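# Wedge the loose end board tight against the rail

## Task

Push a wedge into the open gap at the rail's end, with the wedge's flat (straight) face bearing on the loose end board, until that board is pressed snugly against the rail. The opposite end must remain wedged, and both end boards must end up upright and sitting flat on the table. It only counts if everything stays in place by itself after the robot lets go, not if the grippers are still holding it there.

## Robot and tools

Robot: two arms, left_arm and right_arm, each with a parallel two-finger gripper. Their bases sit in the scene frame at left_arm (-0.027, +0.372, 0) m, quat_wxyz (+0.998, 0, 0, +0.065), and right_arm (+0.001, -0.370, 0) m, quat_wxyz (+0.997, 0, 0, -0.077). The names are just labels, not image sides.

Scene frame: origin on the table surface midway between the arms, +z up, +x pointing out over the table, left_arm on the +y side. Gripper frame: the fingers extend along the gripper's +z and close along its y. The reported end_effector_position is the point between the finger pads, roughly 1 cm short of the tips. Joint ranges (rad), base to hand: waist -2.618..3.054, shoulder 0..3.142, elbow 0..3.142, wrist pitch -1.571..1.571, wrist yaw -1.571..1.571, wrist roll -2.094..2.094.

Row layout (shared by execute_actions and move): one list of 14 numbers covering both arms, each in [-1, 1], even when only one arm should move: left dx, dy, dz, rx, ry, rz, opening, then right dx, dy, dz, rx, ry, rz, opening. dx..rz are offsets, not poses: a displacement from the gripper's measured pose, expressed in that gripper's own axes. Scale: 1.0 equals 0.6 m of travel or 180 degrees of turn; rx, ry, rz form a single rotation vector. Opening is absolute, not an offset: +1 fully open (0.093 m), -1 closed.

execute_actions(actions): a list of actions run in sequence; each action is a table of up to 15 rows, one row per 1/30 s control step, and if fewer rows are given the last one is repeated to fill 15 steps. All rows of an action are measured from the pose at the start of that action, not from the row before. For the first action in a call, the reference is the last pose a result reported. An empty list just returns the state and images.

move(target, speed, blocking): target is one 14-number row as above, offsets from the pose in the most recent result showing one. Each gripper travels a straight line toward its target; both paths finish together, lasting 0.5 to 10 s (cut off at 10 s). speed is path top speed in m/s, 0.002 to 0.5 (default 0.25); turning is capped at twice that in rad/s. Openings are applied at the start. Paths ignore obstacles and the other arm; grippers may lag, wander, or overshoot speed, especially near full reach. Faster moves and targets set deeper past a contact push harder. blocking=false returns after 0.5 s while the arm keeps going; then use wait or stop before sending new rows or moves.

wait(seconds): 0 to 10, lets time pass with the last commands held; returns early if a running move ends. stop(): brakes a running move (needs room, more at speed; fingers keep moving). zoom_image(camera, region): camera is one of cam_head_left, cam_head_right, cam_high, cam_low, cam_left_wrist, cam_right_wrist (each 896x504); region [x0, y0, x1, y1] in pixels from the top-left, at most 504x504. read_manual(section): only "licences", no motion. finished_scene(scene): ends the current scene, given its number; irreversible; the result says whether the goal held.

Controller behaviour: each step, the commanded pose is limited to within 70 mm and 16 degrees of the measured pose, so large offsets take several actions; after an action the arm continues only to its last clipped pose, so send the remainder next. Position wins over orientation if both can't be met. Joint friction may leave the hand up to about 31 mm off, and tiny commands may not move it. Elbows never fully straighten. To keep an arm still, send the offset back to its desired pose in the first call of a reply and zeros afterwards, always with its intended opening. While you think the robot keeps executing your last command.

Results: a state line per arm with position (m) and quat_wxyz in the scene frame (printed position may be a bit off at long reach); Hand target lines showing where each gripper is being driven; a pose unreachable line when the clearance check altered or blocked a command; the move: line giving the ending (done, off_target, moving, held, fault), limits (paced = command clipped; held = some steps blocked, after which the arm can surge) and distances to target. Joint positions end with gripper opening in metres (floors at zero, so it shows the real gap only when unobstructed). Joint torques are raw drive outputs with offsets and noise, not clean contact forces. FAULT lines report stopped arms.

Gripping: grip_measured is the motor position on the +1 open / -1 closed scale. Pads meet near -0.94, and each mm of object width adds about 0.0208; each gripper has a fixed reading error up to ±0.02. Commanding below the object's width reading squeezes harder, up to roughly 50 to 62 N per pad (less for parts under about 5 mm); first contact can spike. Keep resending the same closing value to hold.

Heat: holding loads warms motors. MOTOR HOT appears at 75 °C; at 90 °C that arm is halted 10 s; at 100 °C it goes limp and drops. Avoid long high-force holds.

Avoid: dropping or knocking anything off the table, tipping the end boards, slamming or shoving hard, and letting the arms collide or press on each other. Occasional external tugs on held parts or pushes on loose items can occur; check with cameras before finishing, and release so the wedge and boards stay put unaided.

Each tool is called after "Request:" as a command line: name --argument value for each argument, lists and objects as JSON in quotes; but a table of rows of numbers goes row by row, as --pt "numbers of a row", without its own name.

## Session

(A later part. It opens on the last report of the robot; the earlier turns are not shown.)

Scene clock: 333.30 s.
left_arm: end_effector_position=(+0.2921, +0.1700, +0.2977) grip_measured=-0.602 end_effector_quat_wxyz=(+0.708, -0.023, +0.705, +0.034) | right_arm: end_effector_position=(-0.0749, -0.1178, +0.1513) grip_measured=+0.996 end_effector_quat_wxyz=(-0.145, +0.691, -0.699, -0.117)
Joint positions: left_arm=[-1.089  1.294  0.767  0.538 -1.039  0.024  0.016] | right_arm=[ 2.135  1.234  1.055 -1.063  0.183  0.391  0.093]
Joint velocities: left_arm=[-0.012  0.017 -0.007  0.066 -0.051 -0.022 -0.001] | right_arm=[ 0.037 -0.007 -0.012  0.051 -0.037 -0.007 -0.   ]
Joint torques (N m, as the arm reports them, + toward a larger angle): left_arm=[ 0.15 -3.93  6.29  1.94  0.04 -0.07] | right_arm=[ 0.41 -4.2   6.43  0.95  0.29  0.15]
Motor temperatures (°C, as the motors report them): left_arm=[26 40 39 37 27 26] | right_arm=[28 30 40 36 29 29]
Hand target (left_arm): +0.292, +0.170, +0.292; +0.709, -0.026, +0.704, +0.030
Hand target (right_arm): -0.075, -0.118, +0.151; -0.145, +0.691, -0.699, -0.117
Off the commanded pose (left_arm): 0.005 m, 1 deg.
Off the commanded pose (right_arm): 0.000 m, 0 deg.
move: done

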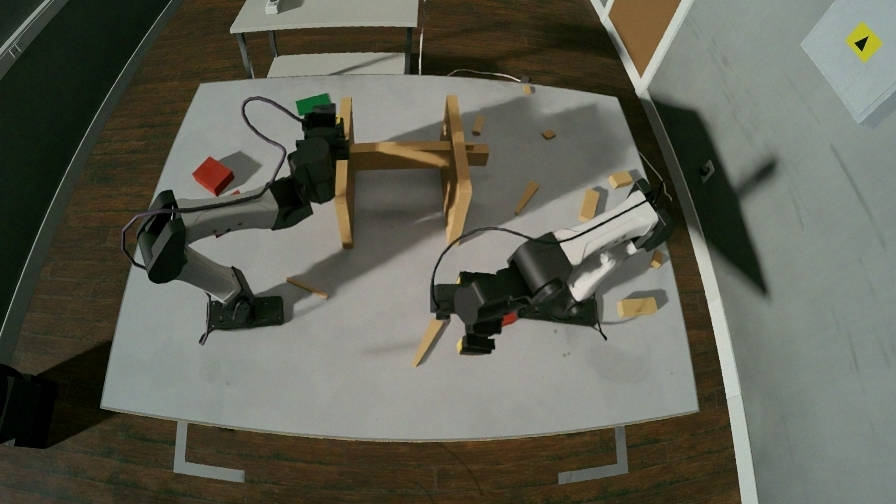

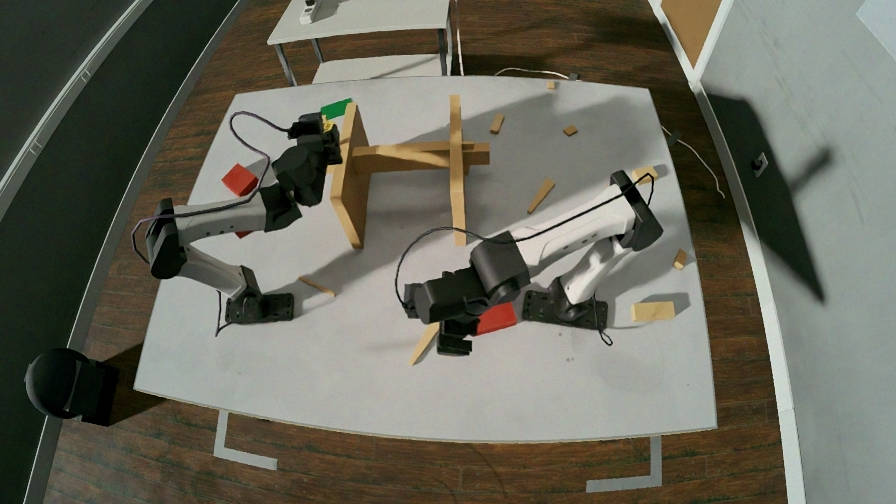

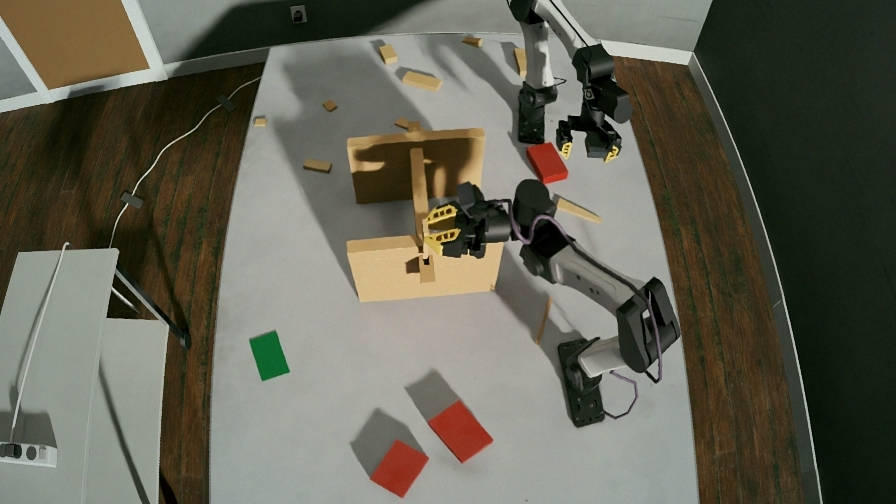

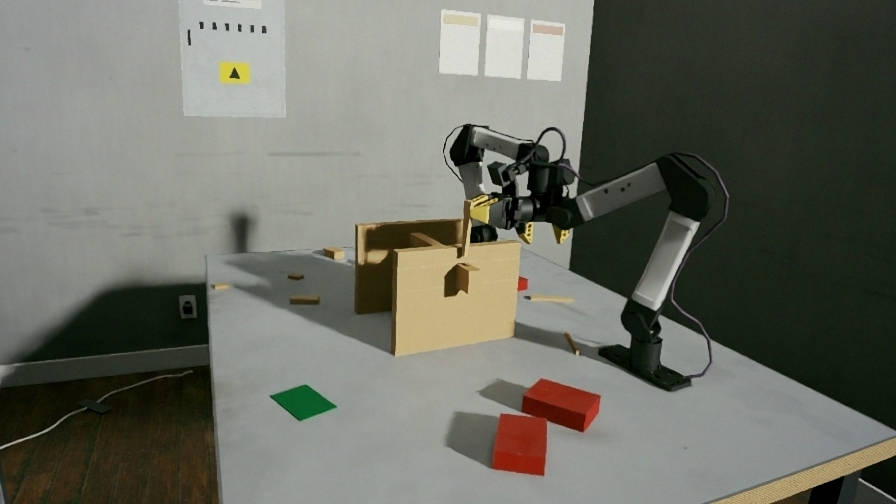

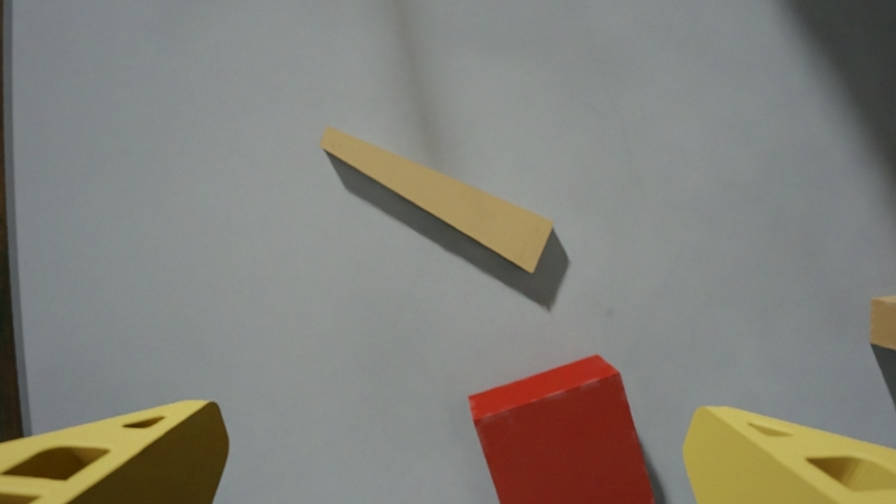

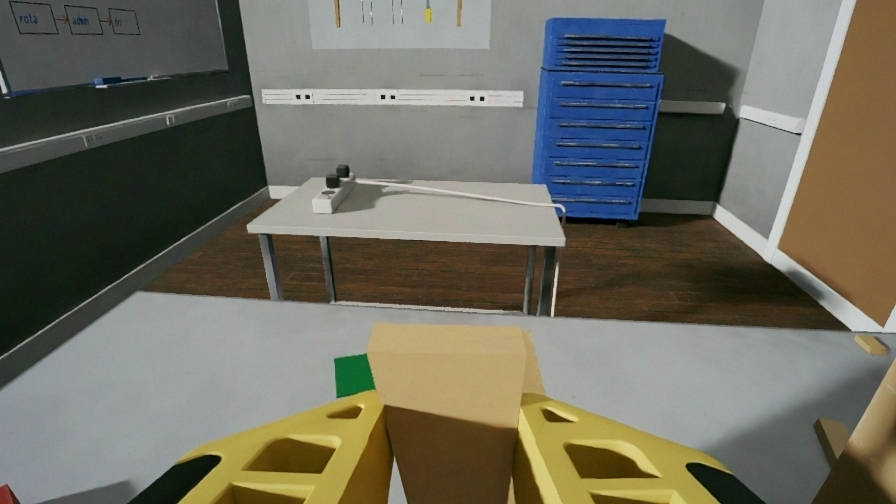

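Request:
move --target '[0.036, 0, 0, 0, 0, 0, -0.62, 0, 0, 0, 0, 0, 0, 1.0]' --speed 0.02

Request:
zoom_image --camera "cam_high" --region '[390, 215, 460, 285]'

Request:
zoom_image --camera "cam_low" --region '[430, 210, 510, 290]'

Scene clock: 343.67 s.
left_arm: end_effector_position=(+0.2914, +0.1709, +0.2800) grip_measured=-0.602 end_effector_quat_wxyz=(+0.707, -0.021, +0.706, +0.036) | right_arm: end_effector_position=(-0.0749, -0.1178, +0.1513) grip_measured=+0.996 end_effector_quat_wxyz=(-0.145, +0.691, -0.699, -0.117)
Joint positions: left_arm=[-1.089  1.313  0.712  0.603 -1.039  0.023  0.016] | right_arm=[ 2.135  1.234  1.055 -1.063  0.183  0.391  0.093]
Joint velocities: left_arm=[-0.017  0.007 -0.007  0.066  0.037 -0.022  0.   ] | right_arm=[ 0.007 -0.002  0.002 -0.007 -0.022 -0.051 -0.   ]
Joint torques (N m, as the arm reports them, + toward a larger angle): left_arm=[ 0.24 -3.43  6.86  1.95  0.01  0.05] | right_arm=[ 0.41 -4.2   6.44  0.95  0.29  0.15]
Motor temperatures (°C, as the motors report them): left_arm=[26 39 39 38 27 26] | right_arm=[28 30 40 36 29 29]
Hand target (left_arm): +0.292, +0.170, +0.276; +0.708, -0.023, +0.705, +0.034
Hand target (right_arm): -0.075, -0.118, +0.151; -0.145, +0.691, -0.699, -0.117
Off the commanded pose (left_arm): 0.004 m, 0 deg.
Off the commanded pose (right_arm): 0.000 m, 0 deg.
move: done

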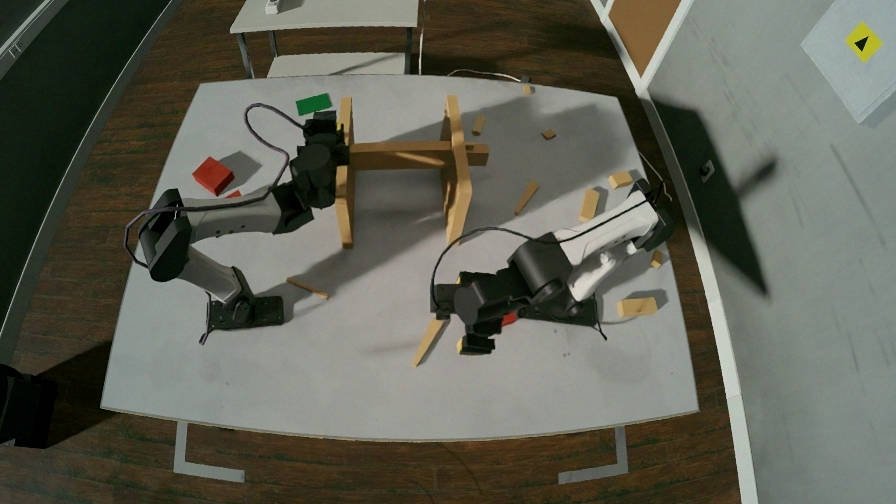

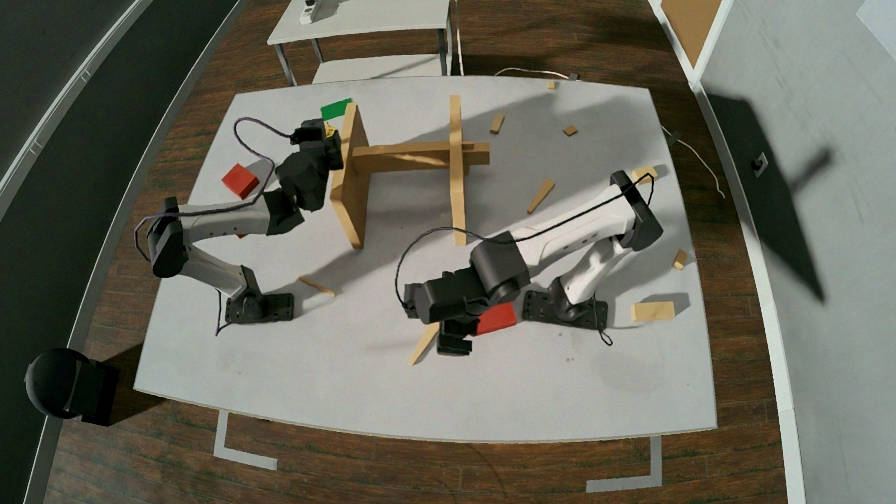

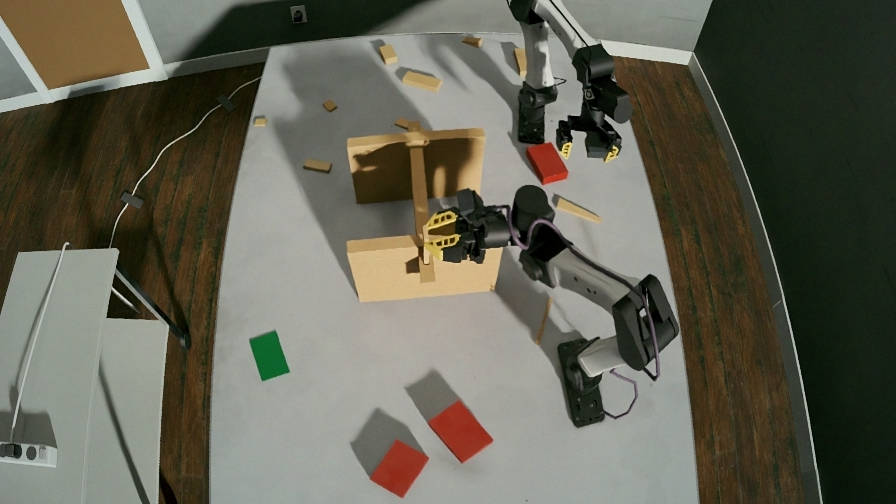

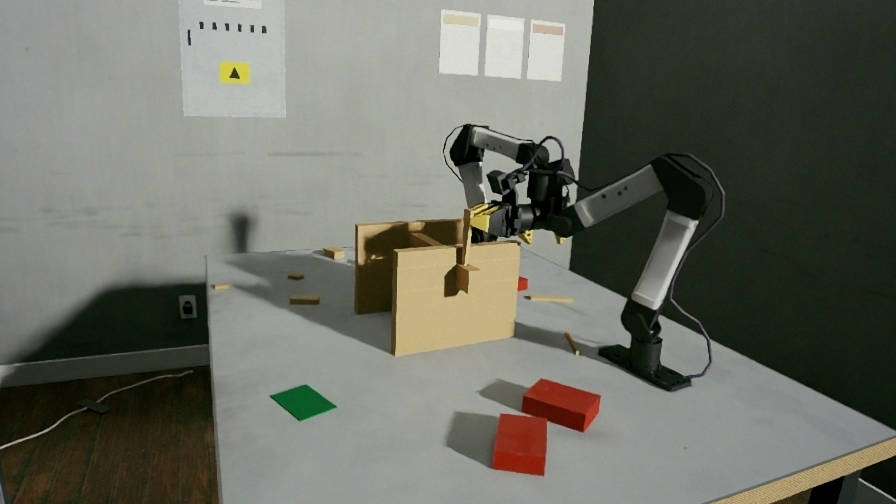

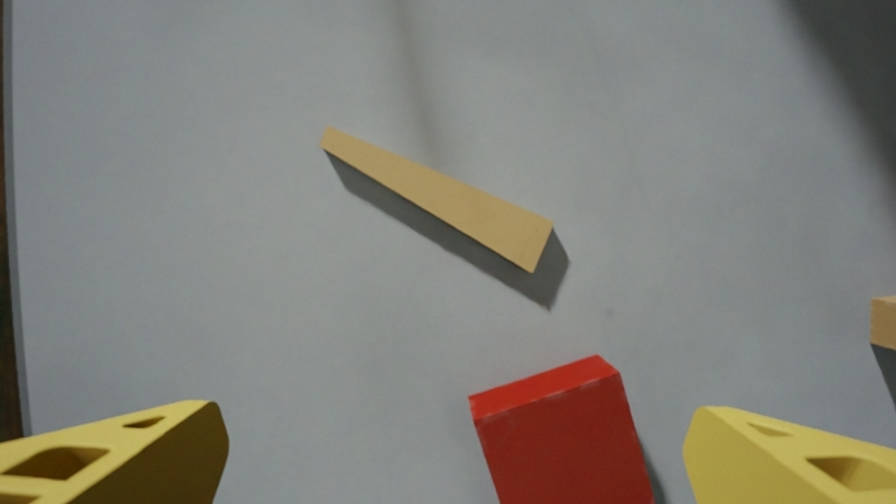

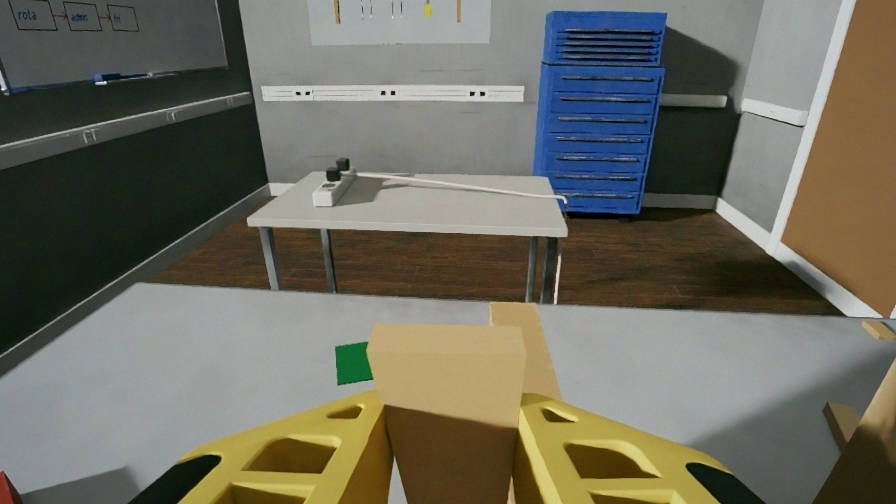

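Region (390, 215, 460, 285) of cam_high's 896x504 image, scaled by 7.200, with more detail than that image has.

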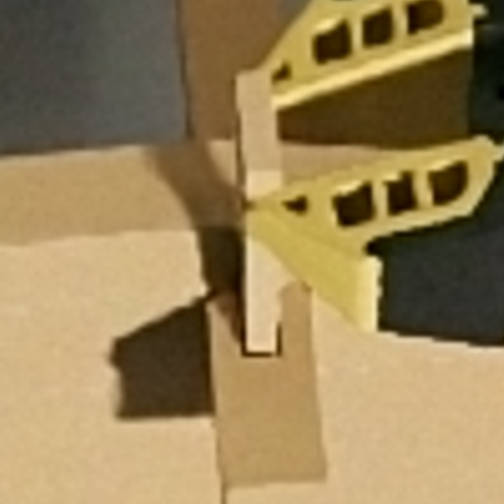

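Region (430, 210, 510, 290) of cam_low's 896x504 image, scaled by 6.300, with more detail than that image has.

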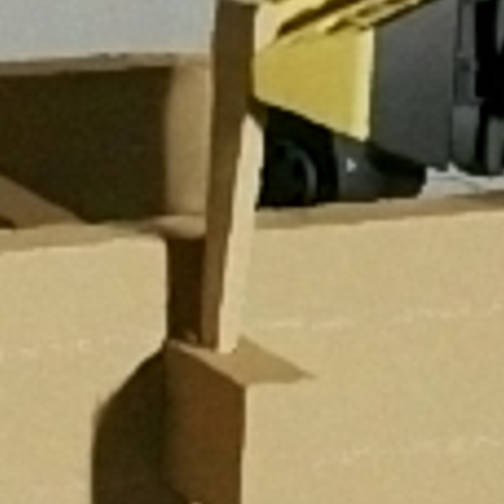

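Request:
move --target '[0.042, -0.01, 0.001, 0, 0, 0, -0.62, 0, 0, 0, 0, 0, 0, 1.0]' --speed 0.02

Request:
zoom_image --camera "cam_high" --region '[390, 215, 460, 285]'

Request:
zoom_image --camera "cam_low" --region '[430, 210, 510, 290]'

Scene clock: 357.10 s.
left_arm: end_effector_position=(+0.2939, +0.1677, +0.2595) grip_measured=-0.602 end_effector_quat_wxyz=(+0.705, -0.020, +0.708, +0.039) | right_arm: end_effector_position=(-0.0749, -0.1178, +0.1513) grip_measured=+0.996 end_effector_quat_wxyz=(-0.145, +0.691, -0.699, -0.117)
Joint positions: left_arm=[-1.089  1.368  0.669  0.694 -1.041  0.023  0.016] | right_arm=[ 2.135  1.234  1.055 -1.063  0.183  0.391  0.093]
Joint velocities: left_arm=[ 0.002 -0.007 -0.002  0.022 -0.022 -0.022  0.   ] | right_arm=[-0.002  0.002  0.002 -0.007  0.037 -0.007  0.001]
Joint torques (N m, as the arm reports them, + toward a larger angle): left_arm=[-0.25 -3.59  6.6   1.96  0.    0.04] | right_arm=[ 0.4  -4.19  6.43  0.95  0.29  0.15]
Motor temperatures (°C, as the motors report them): left_arm=[26 38 39 39 27 26] | right_arm=[28 30 40 36 29 29]
Hand target (left_arm): +0.293, +0.165, +0.255; +0.706, -0.021, +0.707, +0.036
Hand target (right_arm): -0.075, -0.118, +0.151; -0.145, +0.691, -0.699, -0.117
Off the commanded pose (left_arm): 0.005 m, 0 deg.
Off the commanded pose (right_arm): 0.000 m, 0 deg.
move: done

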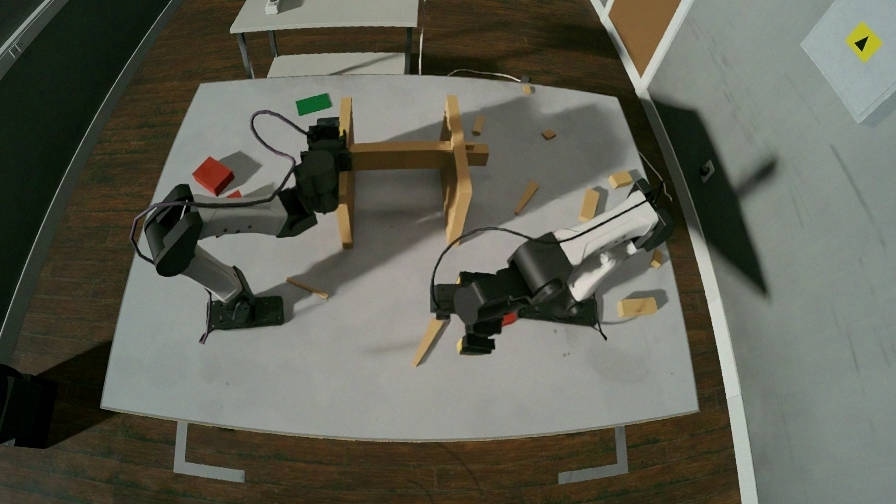

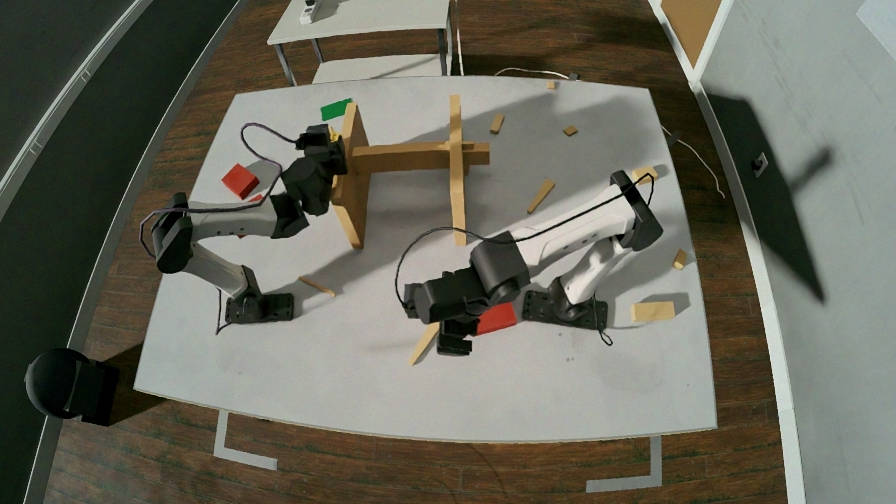

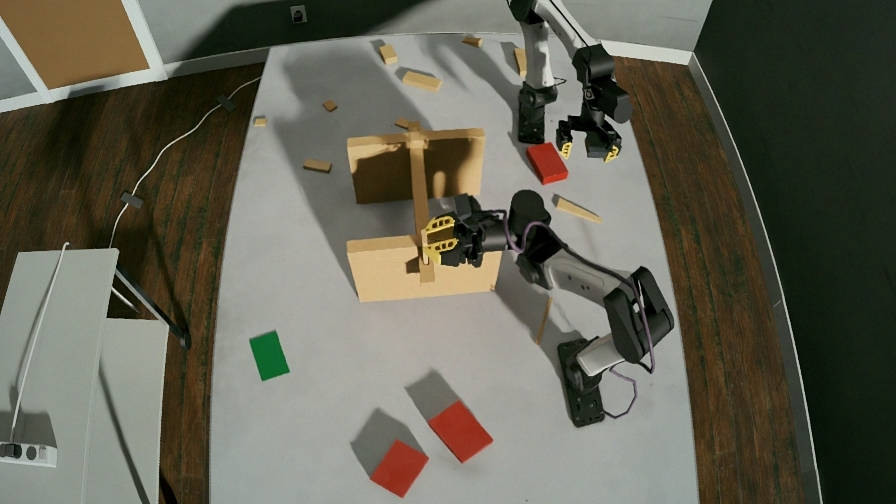

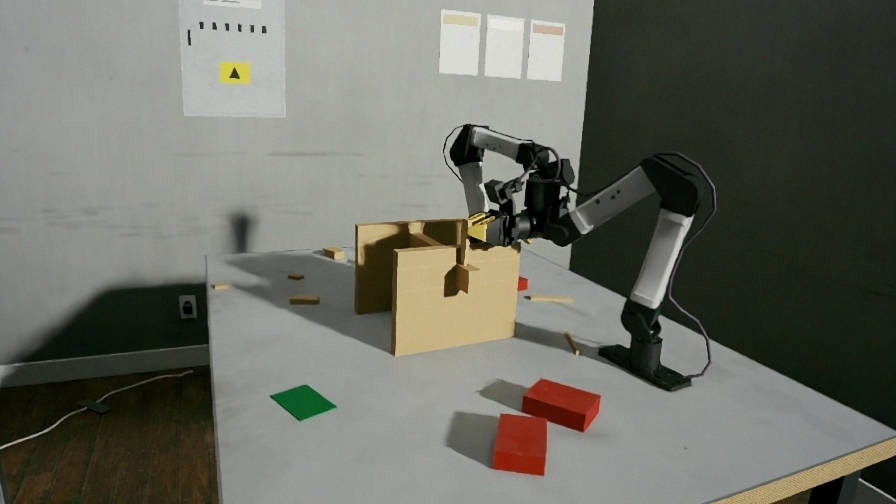

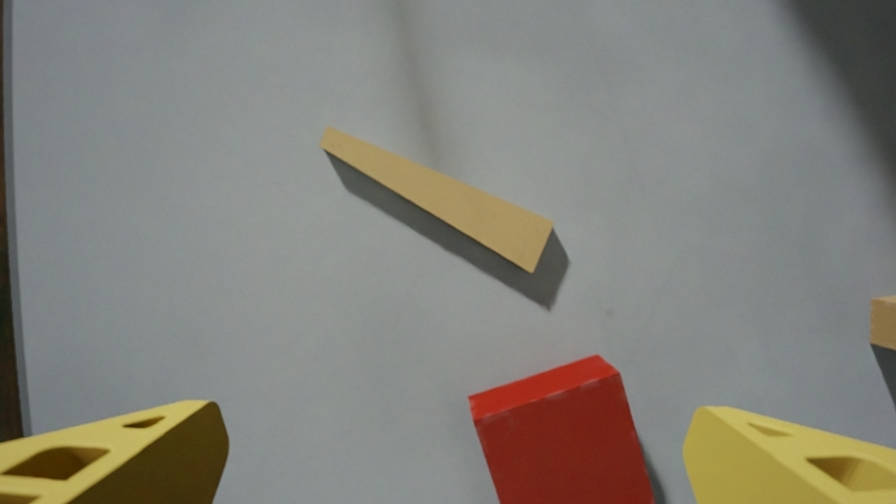

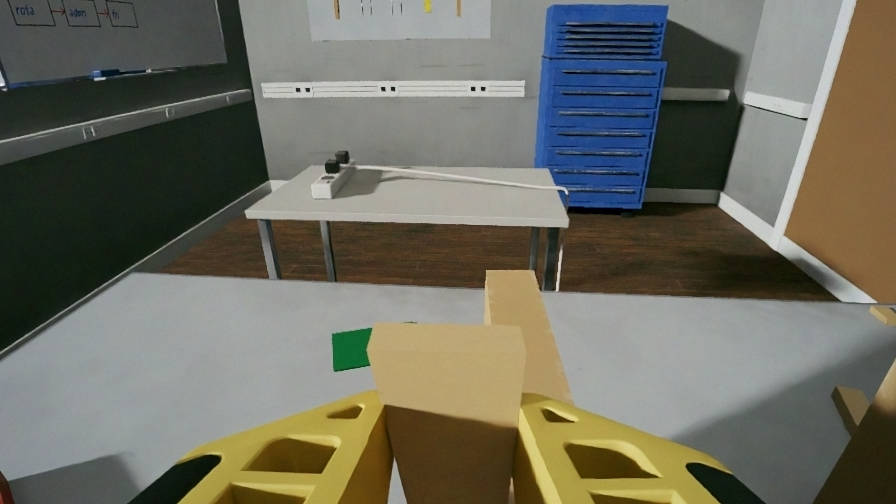

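Region (390, 215, 460, 285) of cam_high's 896x504 image, scaled by 7.200, with more detail than that image has.

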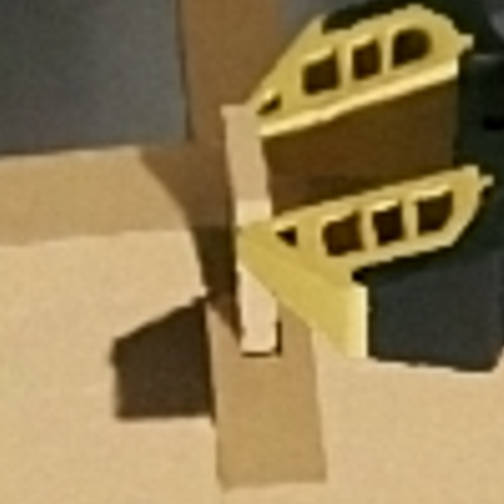

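Region (430, 210, 510, 290) of cam_low's 896x504 image, scaled by 6.300, with more detail than that image has.

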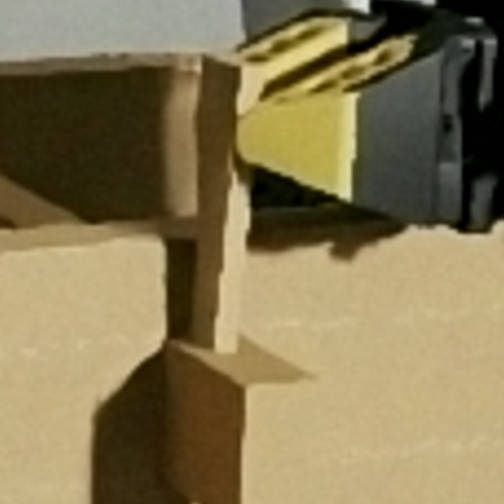

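Request:
execute_actions --actions '[[[0,0,0,0,0,0,-0.55, 0,0,0,0,0,0,1],[0,0,0,0,0,0,-0.50, 0,0,0,0,0,0,1],[0,0,0,0,0,0,-0.47, 0,0,0,0,0,0,1],[0,0,0,0,0,0,-0.45, 0,0,0,0,0,0,1],[0,0,0,0,0,0,-0.44, 0,0,0,0,0,0,1],[0,0,0,0,0,0,-0.43, 0,0,0,0,0,0,1],[0,0,0,0,0,0,-0.42, 0,0,0,0,0,0,1],[0,0,0,0,0,0,-0.41, 0,0,0,0,0,0,1],[0,0,0,0,0,0,-0.40, 0,0,0,0,0,0,1],[0,0,0,0,0,0,-0.39, 0,0,0,0,0,0,1],[0,0,0,0,0,0,-0.38, 0,0,0,0,0,0,1],[0,0,0,0,0,0,-0.37, 0,0,0,0,0,0,1],[0,0,0,0,0,0,-0.36, 0,0,0,0,0,0,1],[0,0,0,0,0,0,-0.35, 0,0,0,0,0,0,1],[0,0,0,0,0,0,-0.34, 0,0,0,0,0,0,1]],[[0,0,0,0,0,0,-0.33, 0,0,0,0,0,0,1],[0,0,0,0,0,0,-0.32, 0,0,0,0,0,0,1],[0,0,0,0,0,0,-0.31, 0,0,0,0,0,0,1],[0,0,0,0,0,0,-0.30, 0,0,0,0,0,0,1],[0,0,0,0,0,0,-0.28, 0,0,0,0,0,0,1],[0,0,0,0,0,0,-0.25, 0,0,0,0,0,0,1],[0,0,0,0,0,0,-0.2, 0,0,0,0,0,0,1]]]'

Request:
zoom_image --camera "cam_high" --region '[390, 215, 460, 305]'

Request:
zoom_image --camera "cam_low" --region '[420, 210, 530, 320]'

Scene clock: 367.87 s.
left_arm: end_effector_position=(+0.2939, +0.1677, +0.2595) grip_measured=-0.202 end_effector_quat_wxyz=(+0.705, -0.020, +0.708, +0.039) | right_arm: end_effector_position=(-0.0749, -0.1178, +0.1513) grip_measured=+0.996 end_effector_quat_wxyz=(-0.145, +0.691, -0.699, -0.117)
Joint positions: left_arm=[-1.089  1.368  0.669  0.695 -1.041  0.023  0.036] | right_arm=[ 2.135  1.234  1.055 -1.063  0.183  0.391  0.093]
Joint velocities: left_arm=[ 0.007 -0.012 -0.002 -0.037 -0.051  0.007  0.   ] | right_arm=[ 0.007 -0.007 -0.007 -0.051 -0.022  0.022 -0.001]
Joint torques (N m, as the arm reports them, + toward a larger angle): left_arm=[ 0.29 -4.87  7.34  1.67  0.01  0.12] | right_arm=[ 0.39 -4.2   6.43  0.95  0.29  0.15]
Motor temperatures (°C, as the motors report them): left_arm=[26 37 39 39 27 26] | right_arm=[28 30 40 36 29 29]
Hand target (left_arm): +0.294, +0.168, +0.259; +0.705, -0.020, +0.708, +0.039
Hand target (right_arm): -0.075, -0.118, +0.151; -0.145, +0.691, -0.699, -0.117
Off the commanded pose (left_arm): 0.000 m, 0 deg.
Off the commanded pose (right_arm): 0.000 m, 0 deg.

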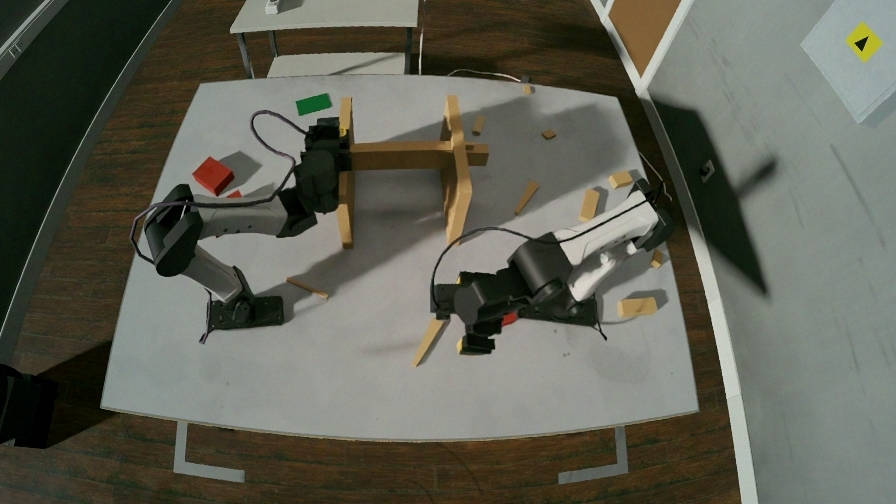

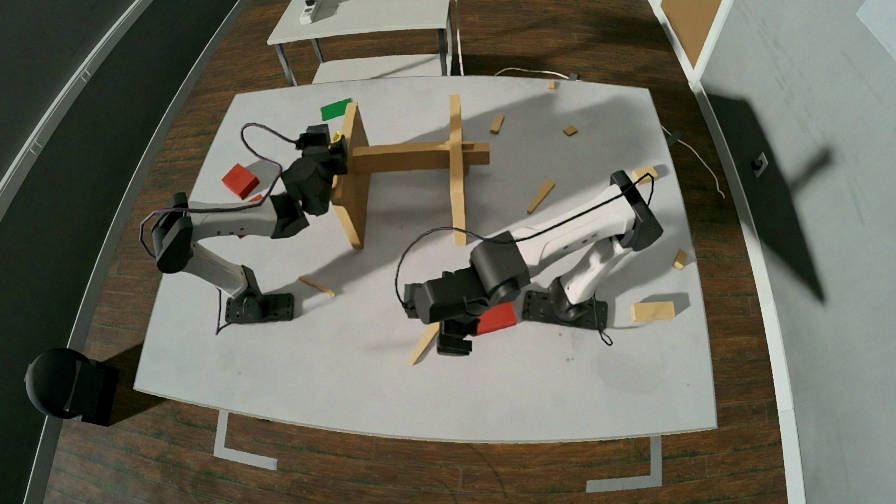

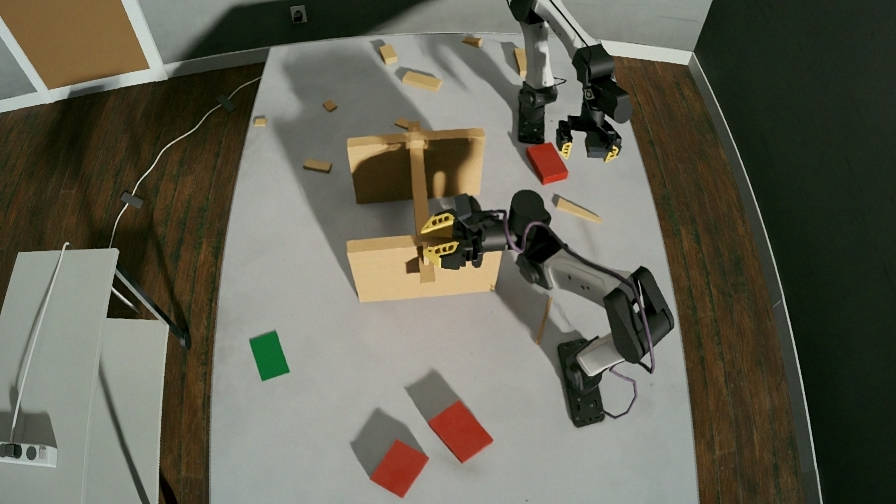

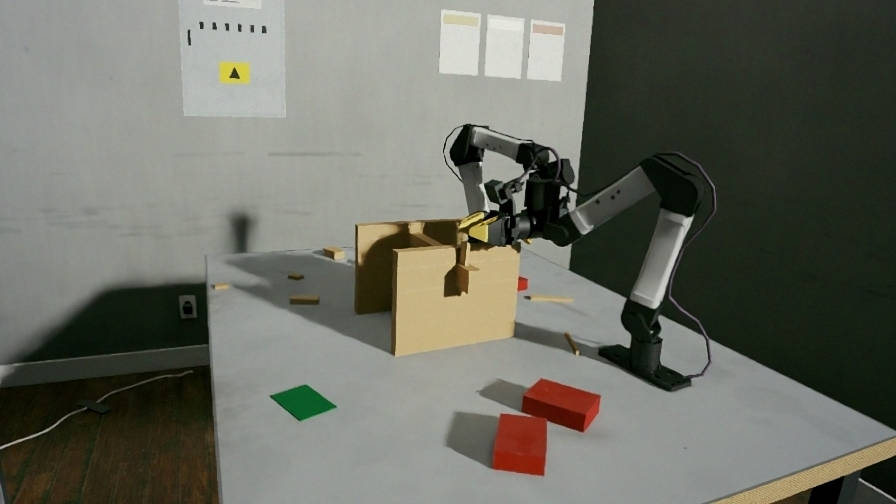

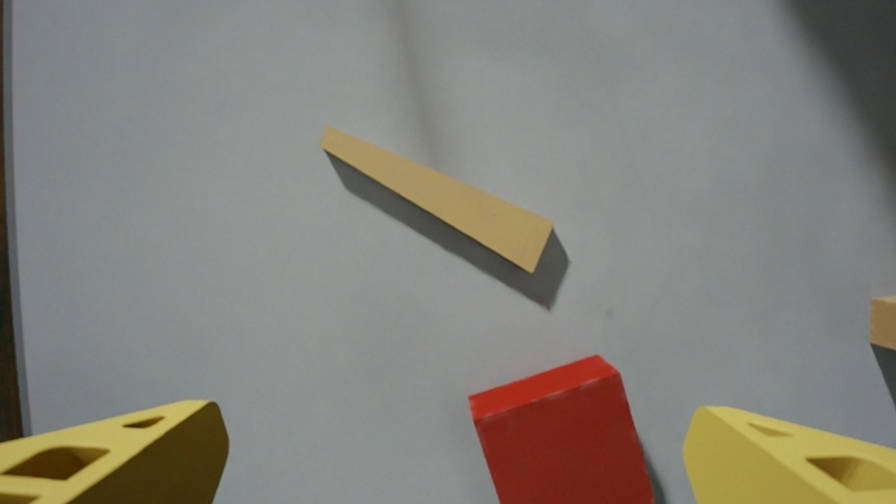

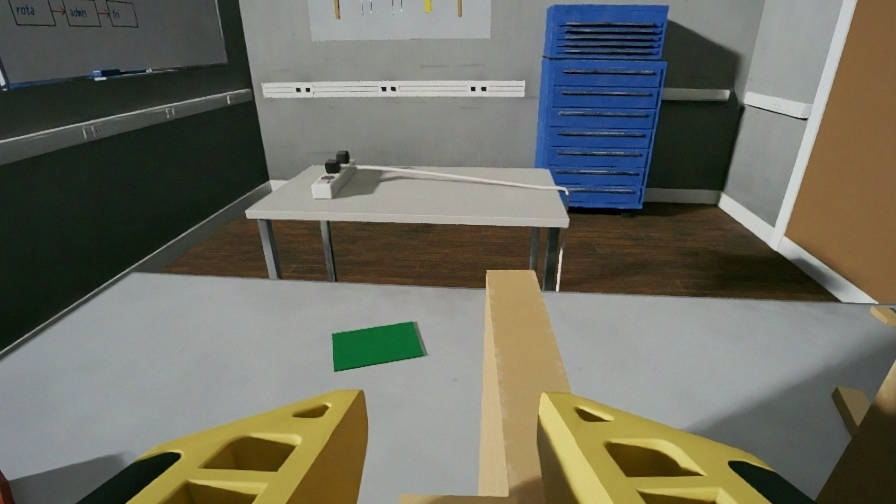

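Region (390, 215, 460, 305) of cam_high's 896x504 image, scaled by 5.600, with more detail than that image has.

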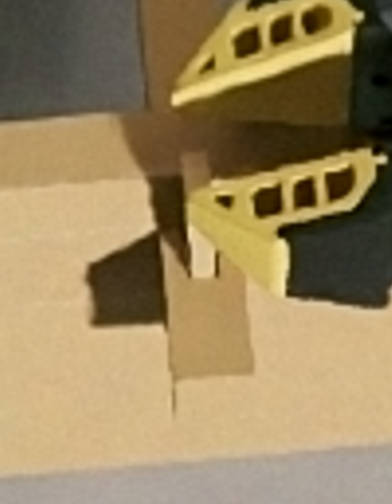

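Region (420, 210, 530, 320) of cam_low's 896x504 image, scaled by 4.582, with more detail than that image has.

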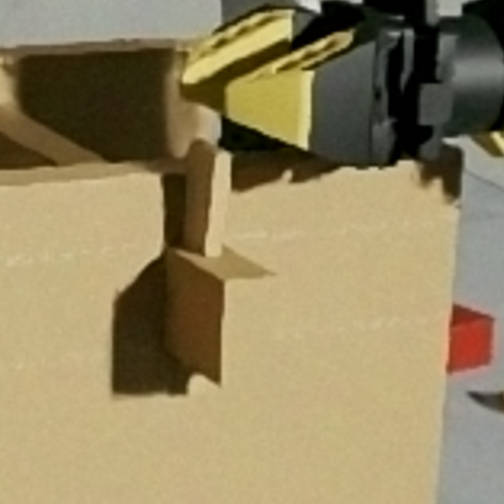

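Request:
execute_actions --actions '[]'

Scene clock: 380.20 s.
left_arm: end_effector_position=(+0.2939, +0.1677, +0.2595) grip_measured=-0.202 end_effector_quat_wxyz=(+0.705, -0.020, +0.708, +0.039) | right_arm: end_effector_position=(-0.0749, -0.1178, +0.1513) grip_measured=+0.996 end_effector_quat_wxyz=(-0.145, +0.691, -0.699, -0.117)
Joint positions: left_arm=[-1.089  1.368  0.669  0.695 -1.041  0.023  0.036] | right_arm=[ 2.135  1.234  1.055 -1.063  0.183  0.391  0.093]
Joint velocities: left_arm=[ 0.012  0.017 -0.017  0.007  0.022  0.037  0.001] | right_arm=[-0.002 -0.017  0.007 -0.022 -0.007 -0.022 -0.   ]
Joint torques (N m, as the arm reports them, + toward a larger angle): left_arm=[ 0.16 -4.78  7.45  1.7   0.02  0.1 ] | right_arm=[ 0.41 -4.2   6.43  0.95  0.29  0.15]
Motor temperatures (°C, as the motors report them): left_arm=[26 37 40 39 27 26] | right_arm=[28 30 40 36 29 29]
Hand target (left_arm): +0.294, +0.168, +0.259; +0.705, -0.020, +0.708, +0.039
Hand target (right_arm): -0.075, -0.118, +0.151; -0.145, +0.691, -0.699, -0.117
Off the commanded pose (left_arm): 0.000 m, 0 deg.
Off the commanded pose (right_arm): 0.000 m, 0 deg.

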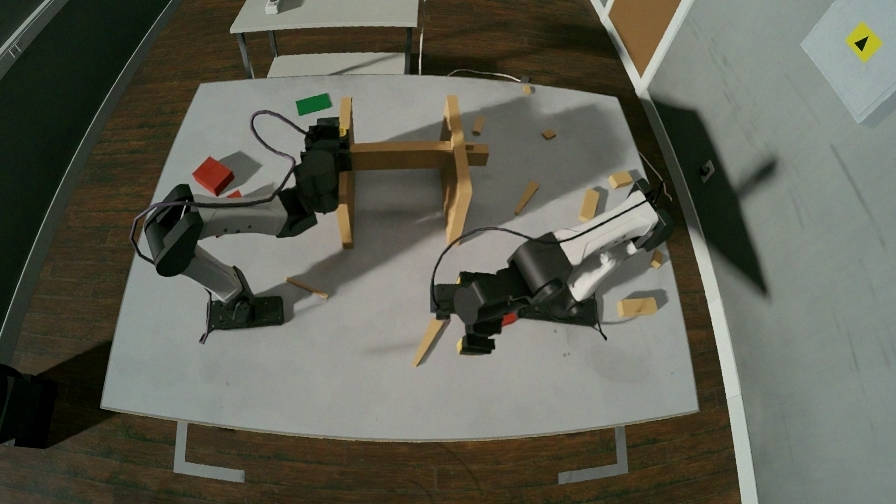

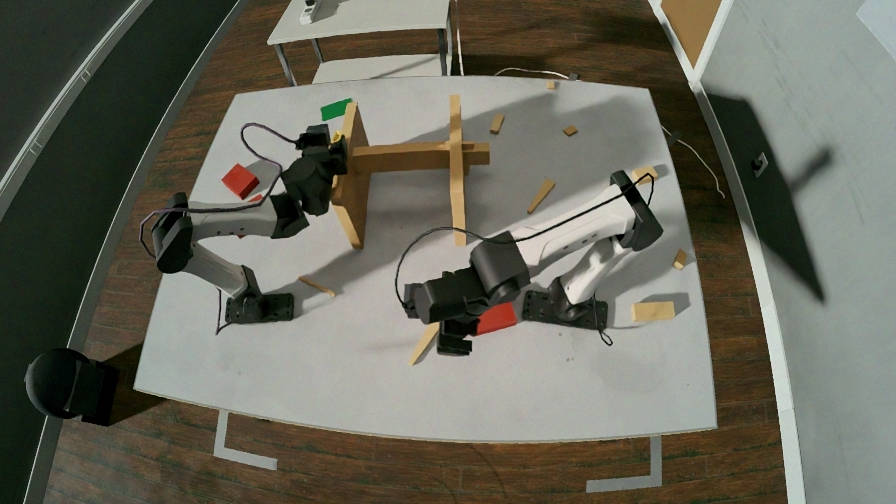

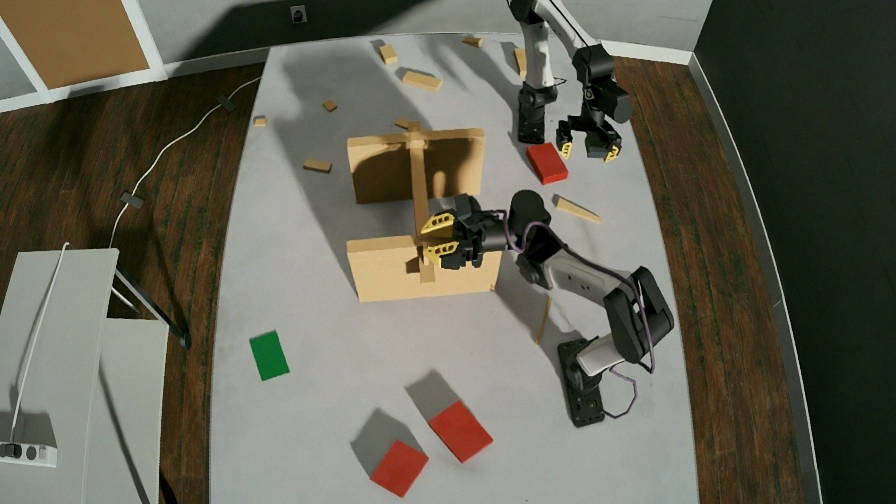

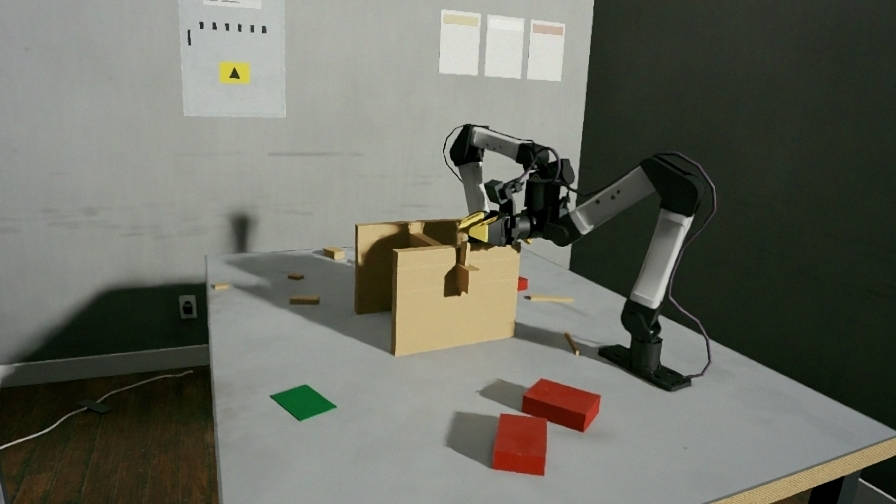

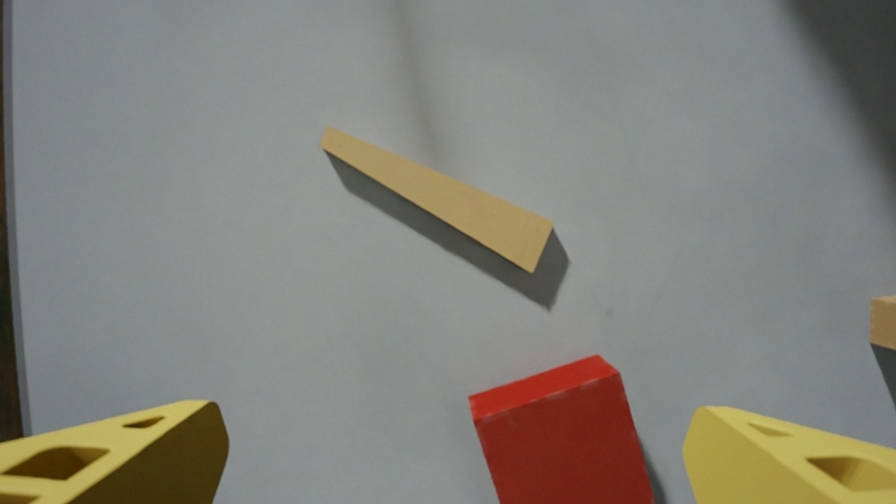

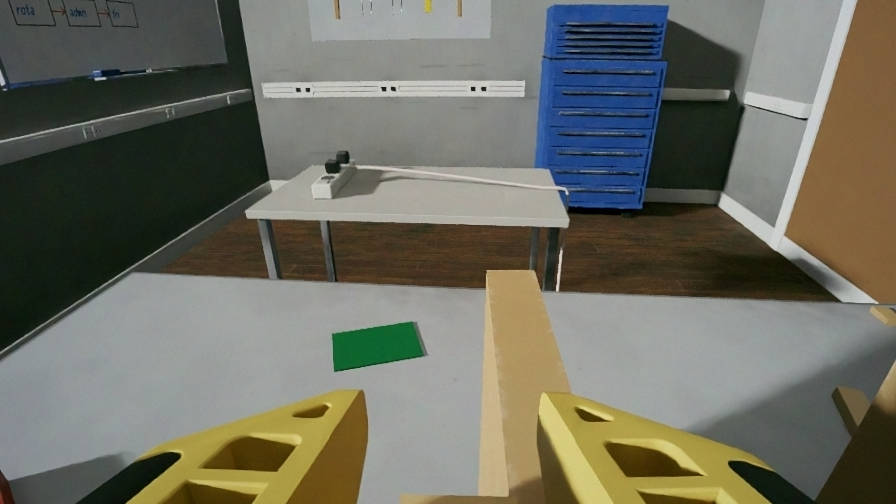

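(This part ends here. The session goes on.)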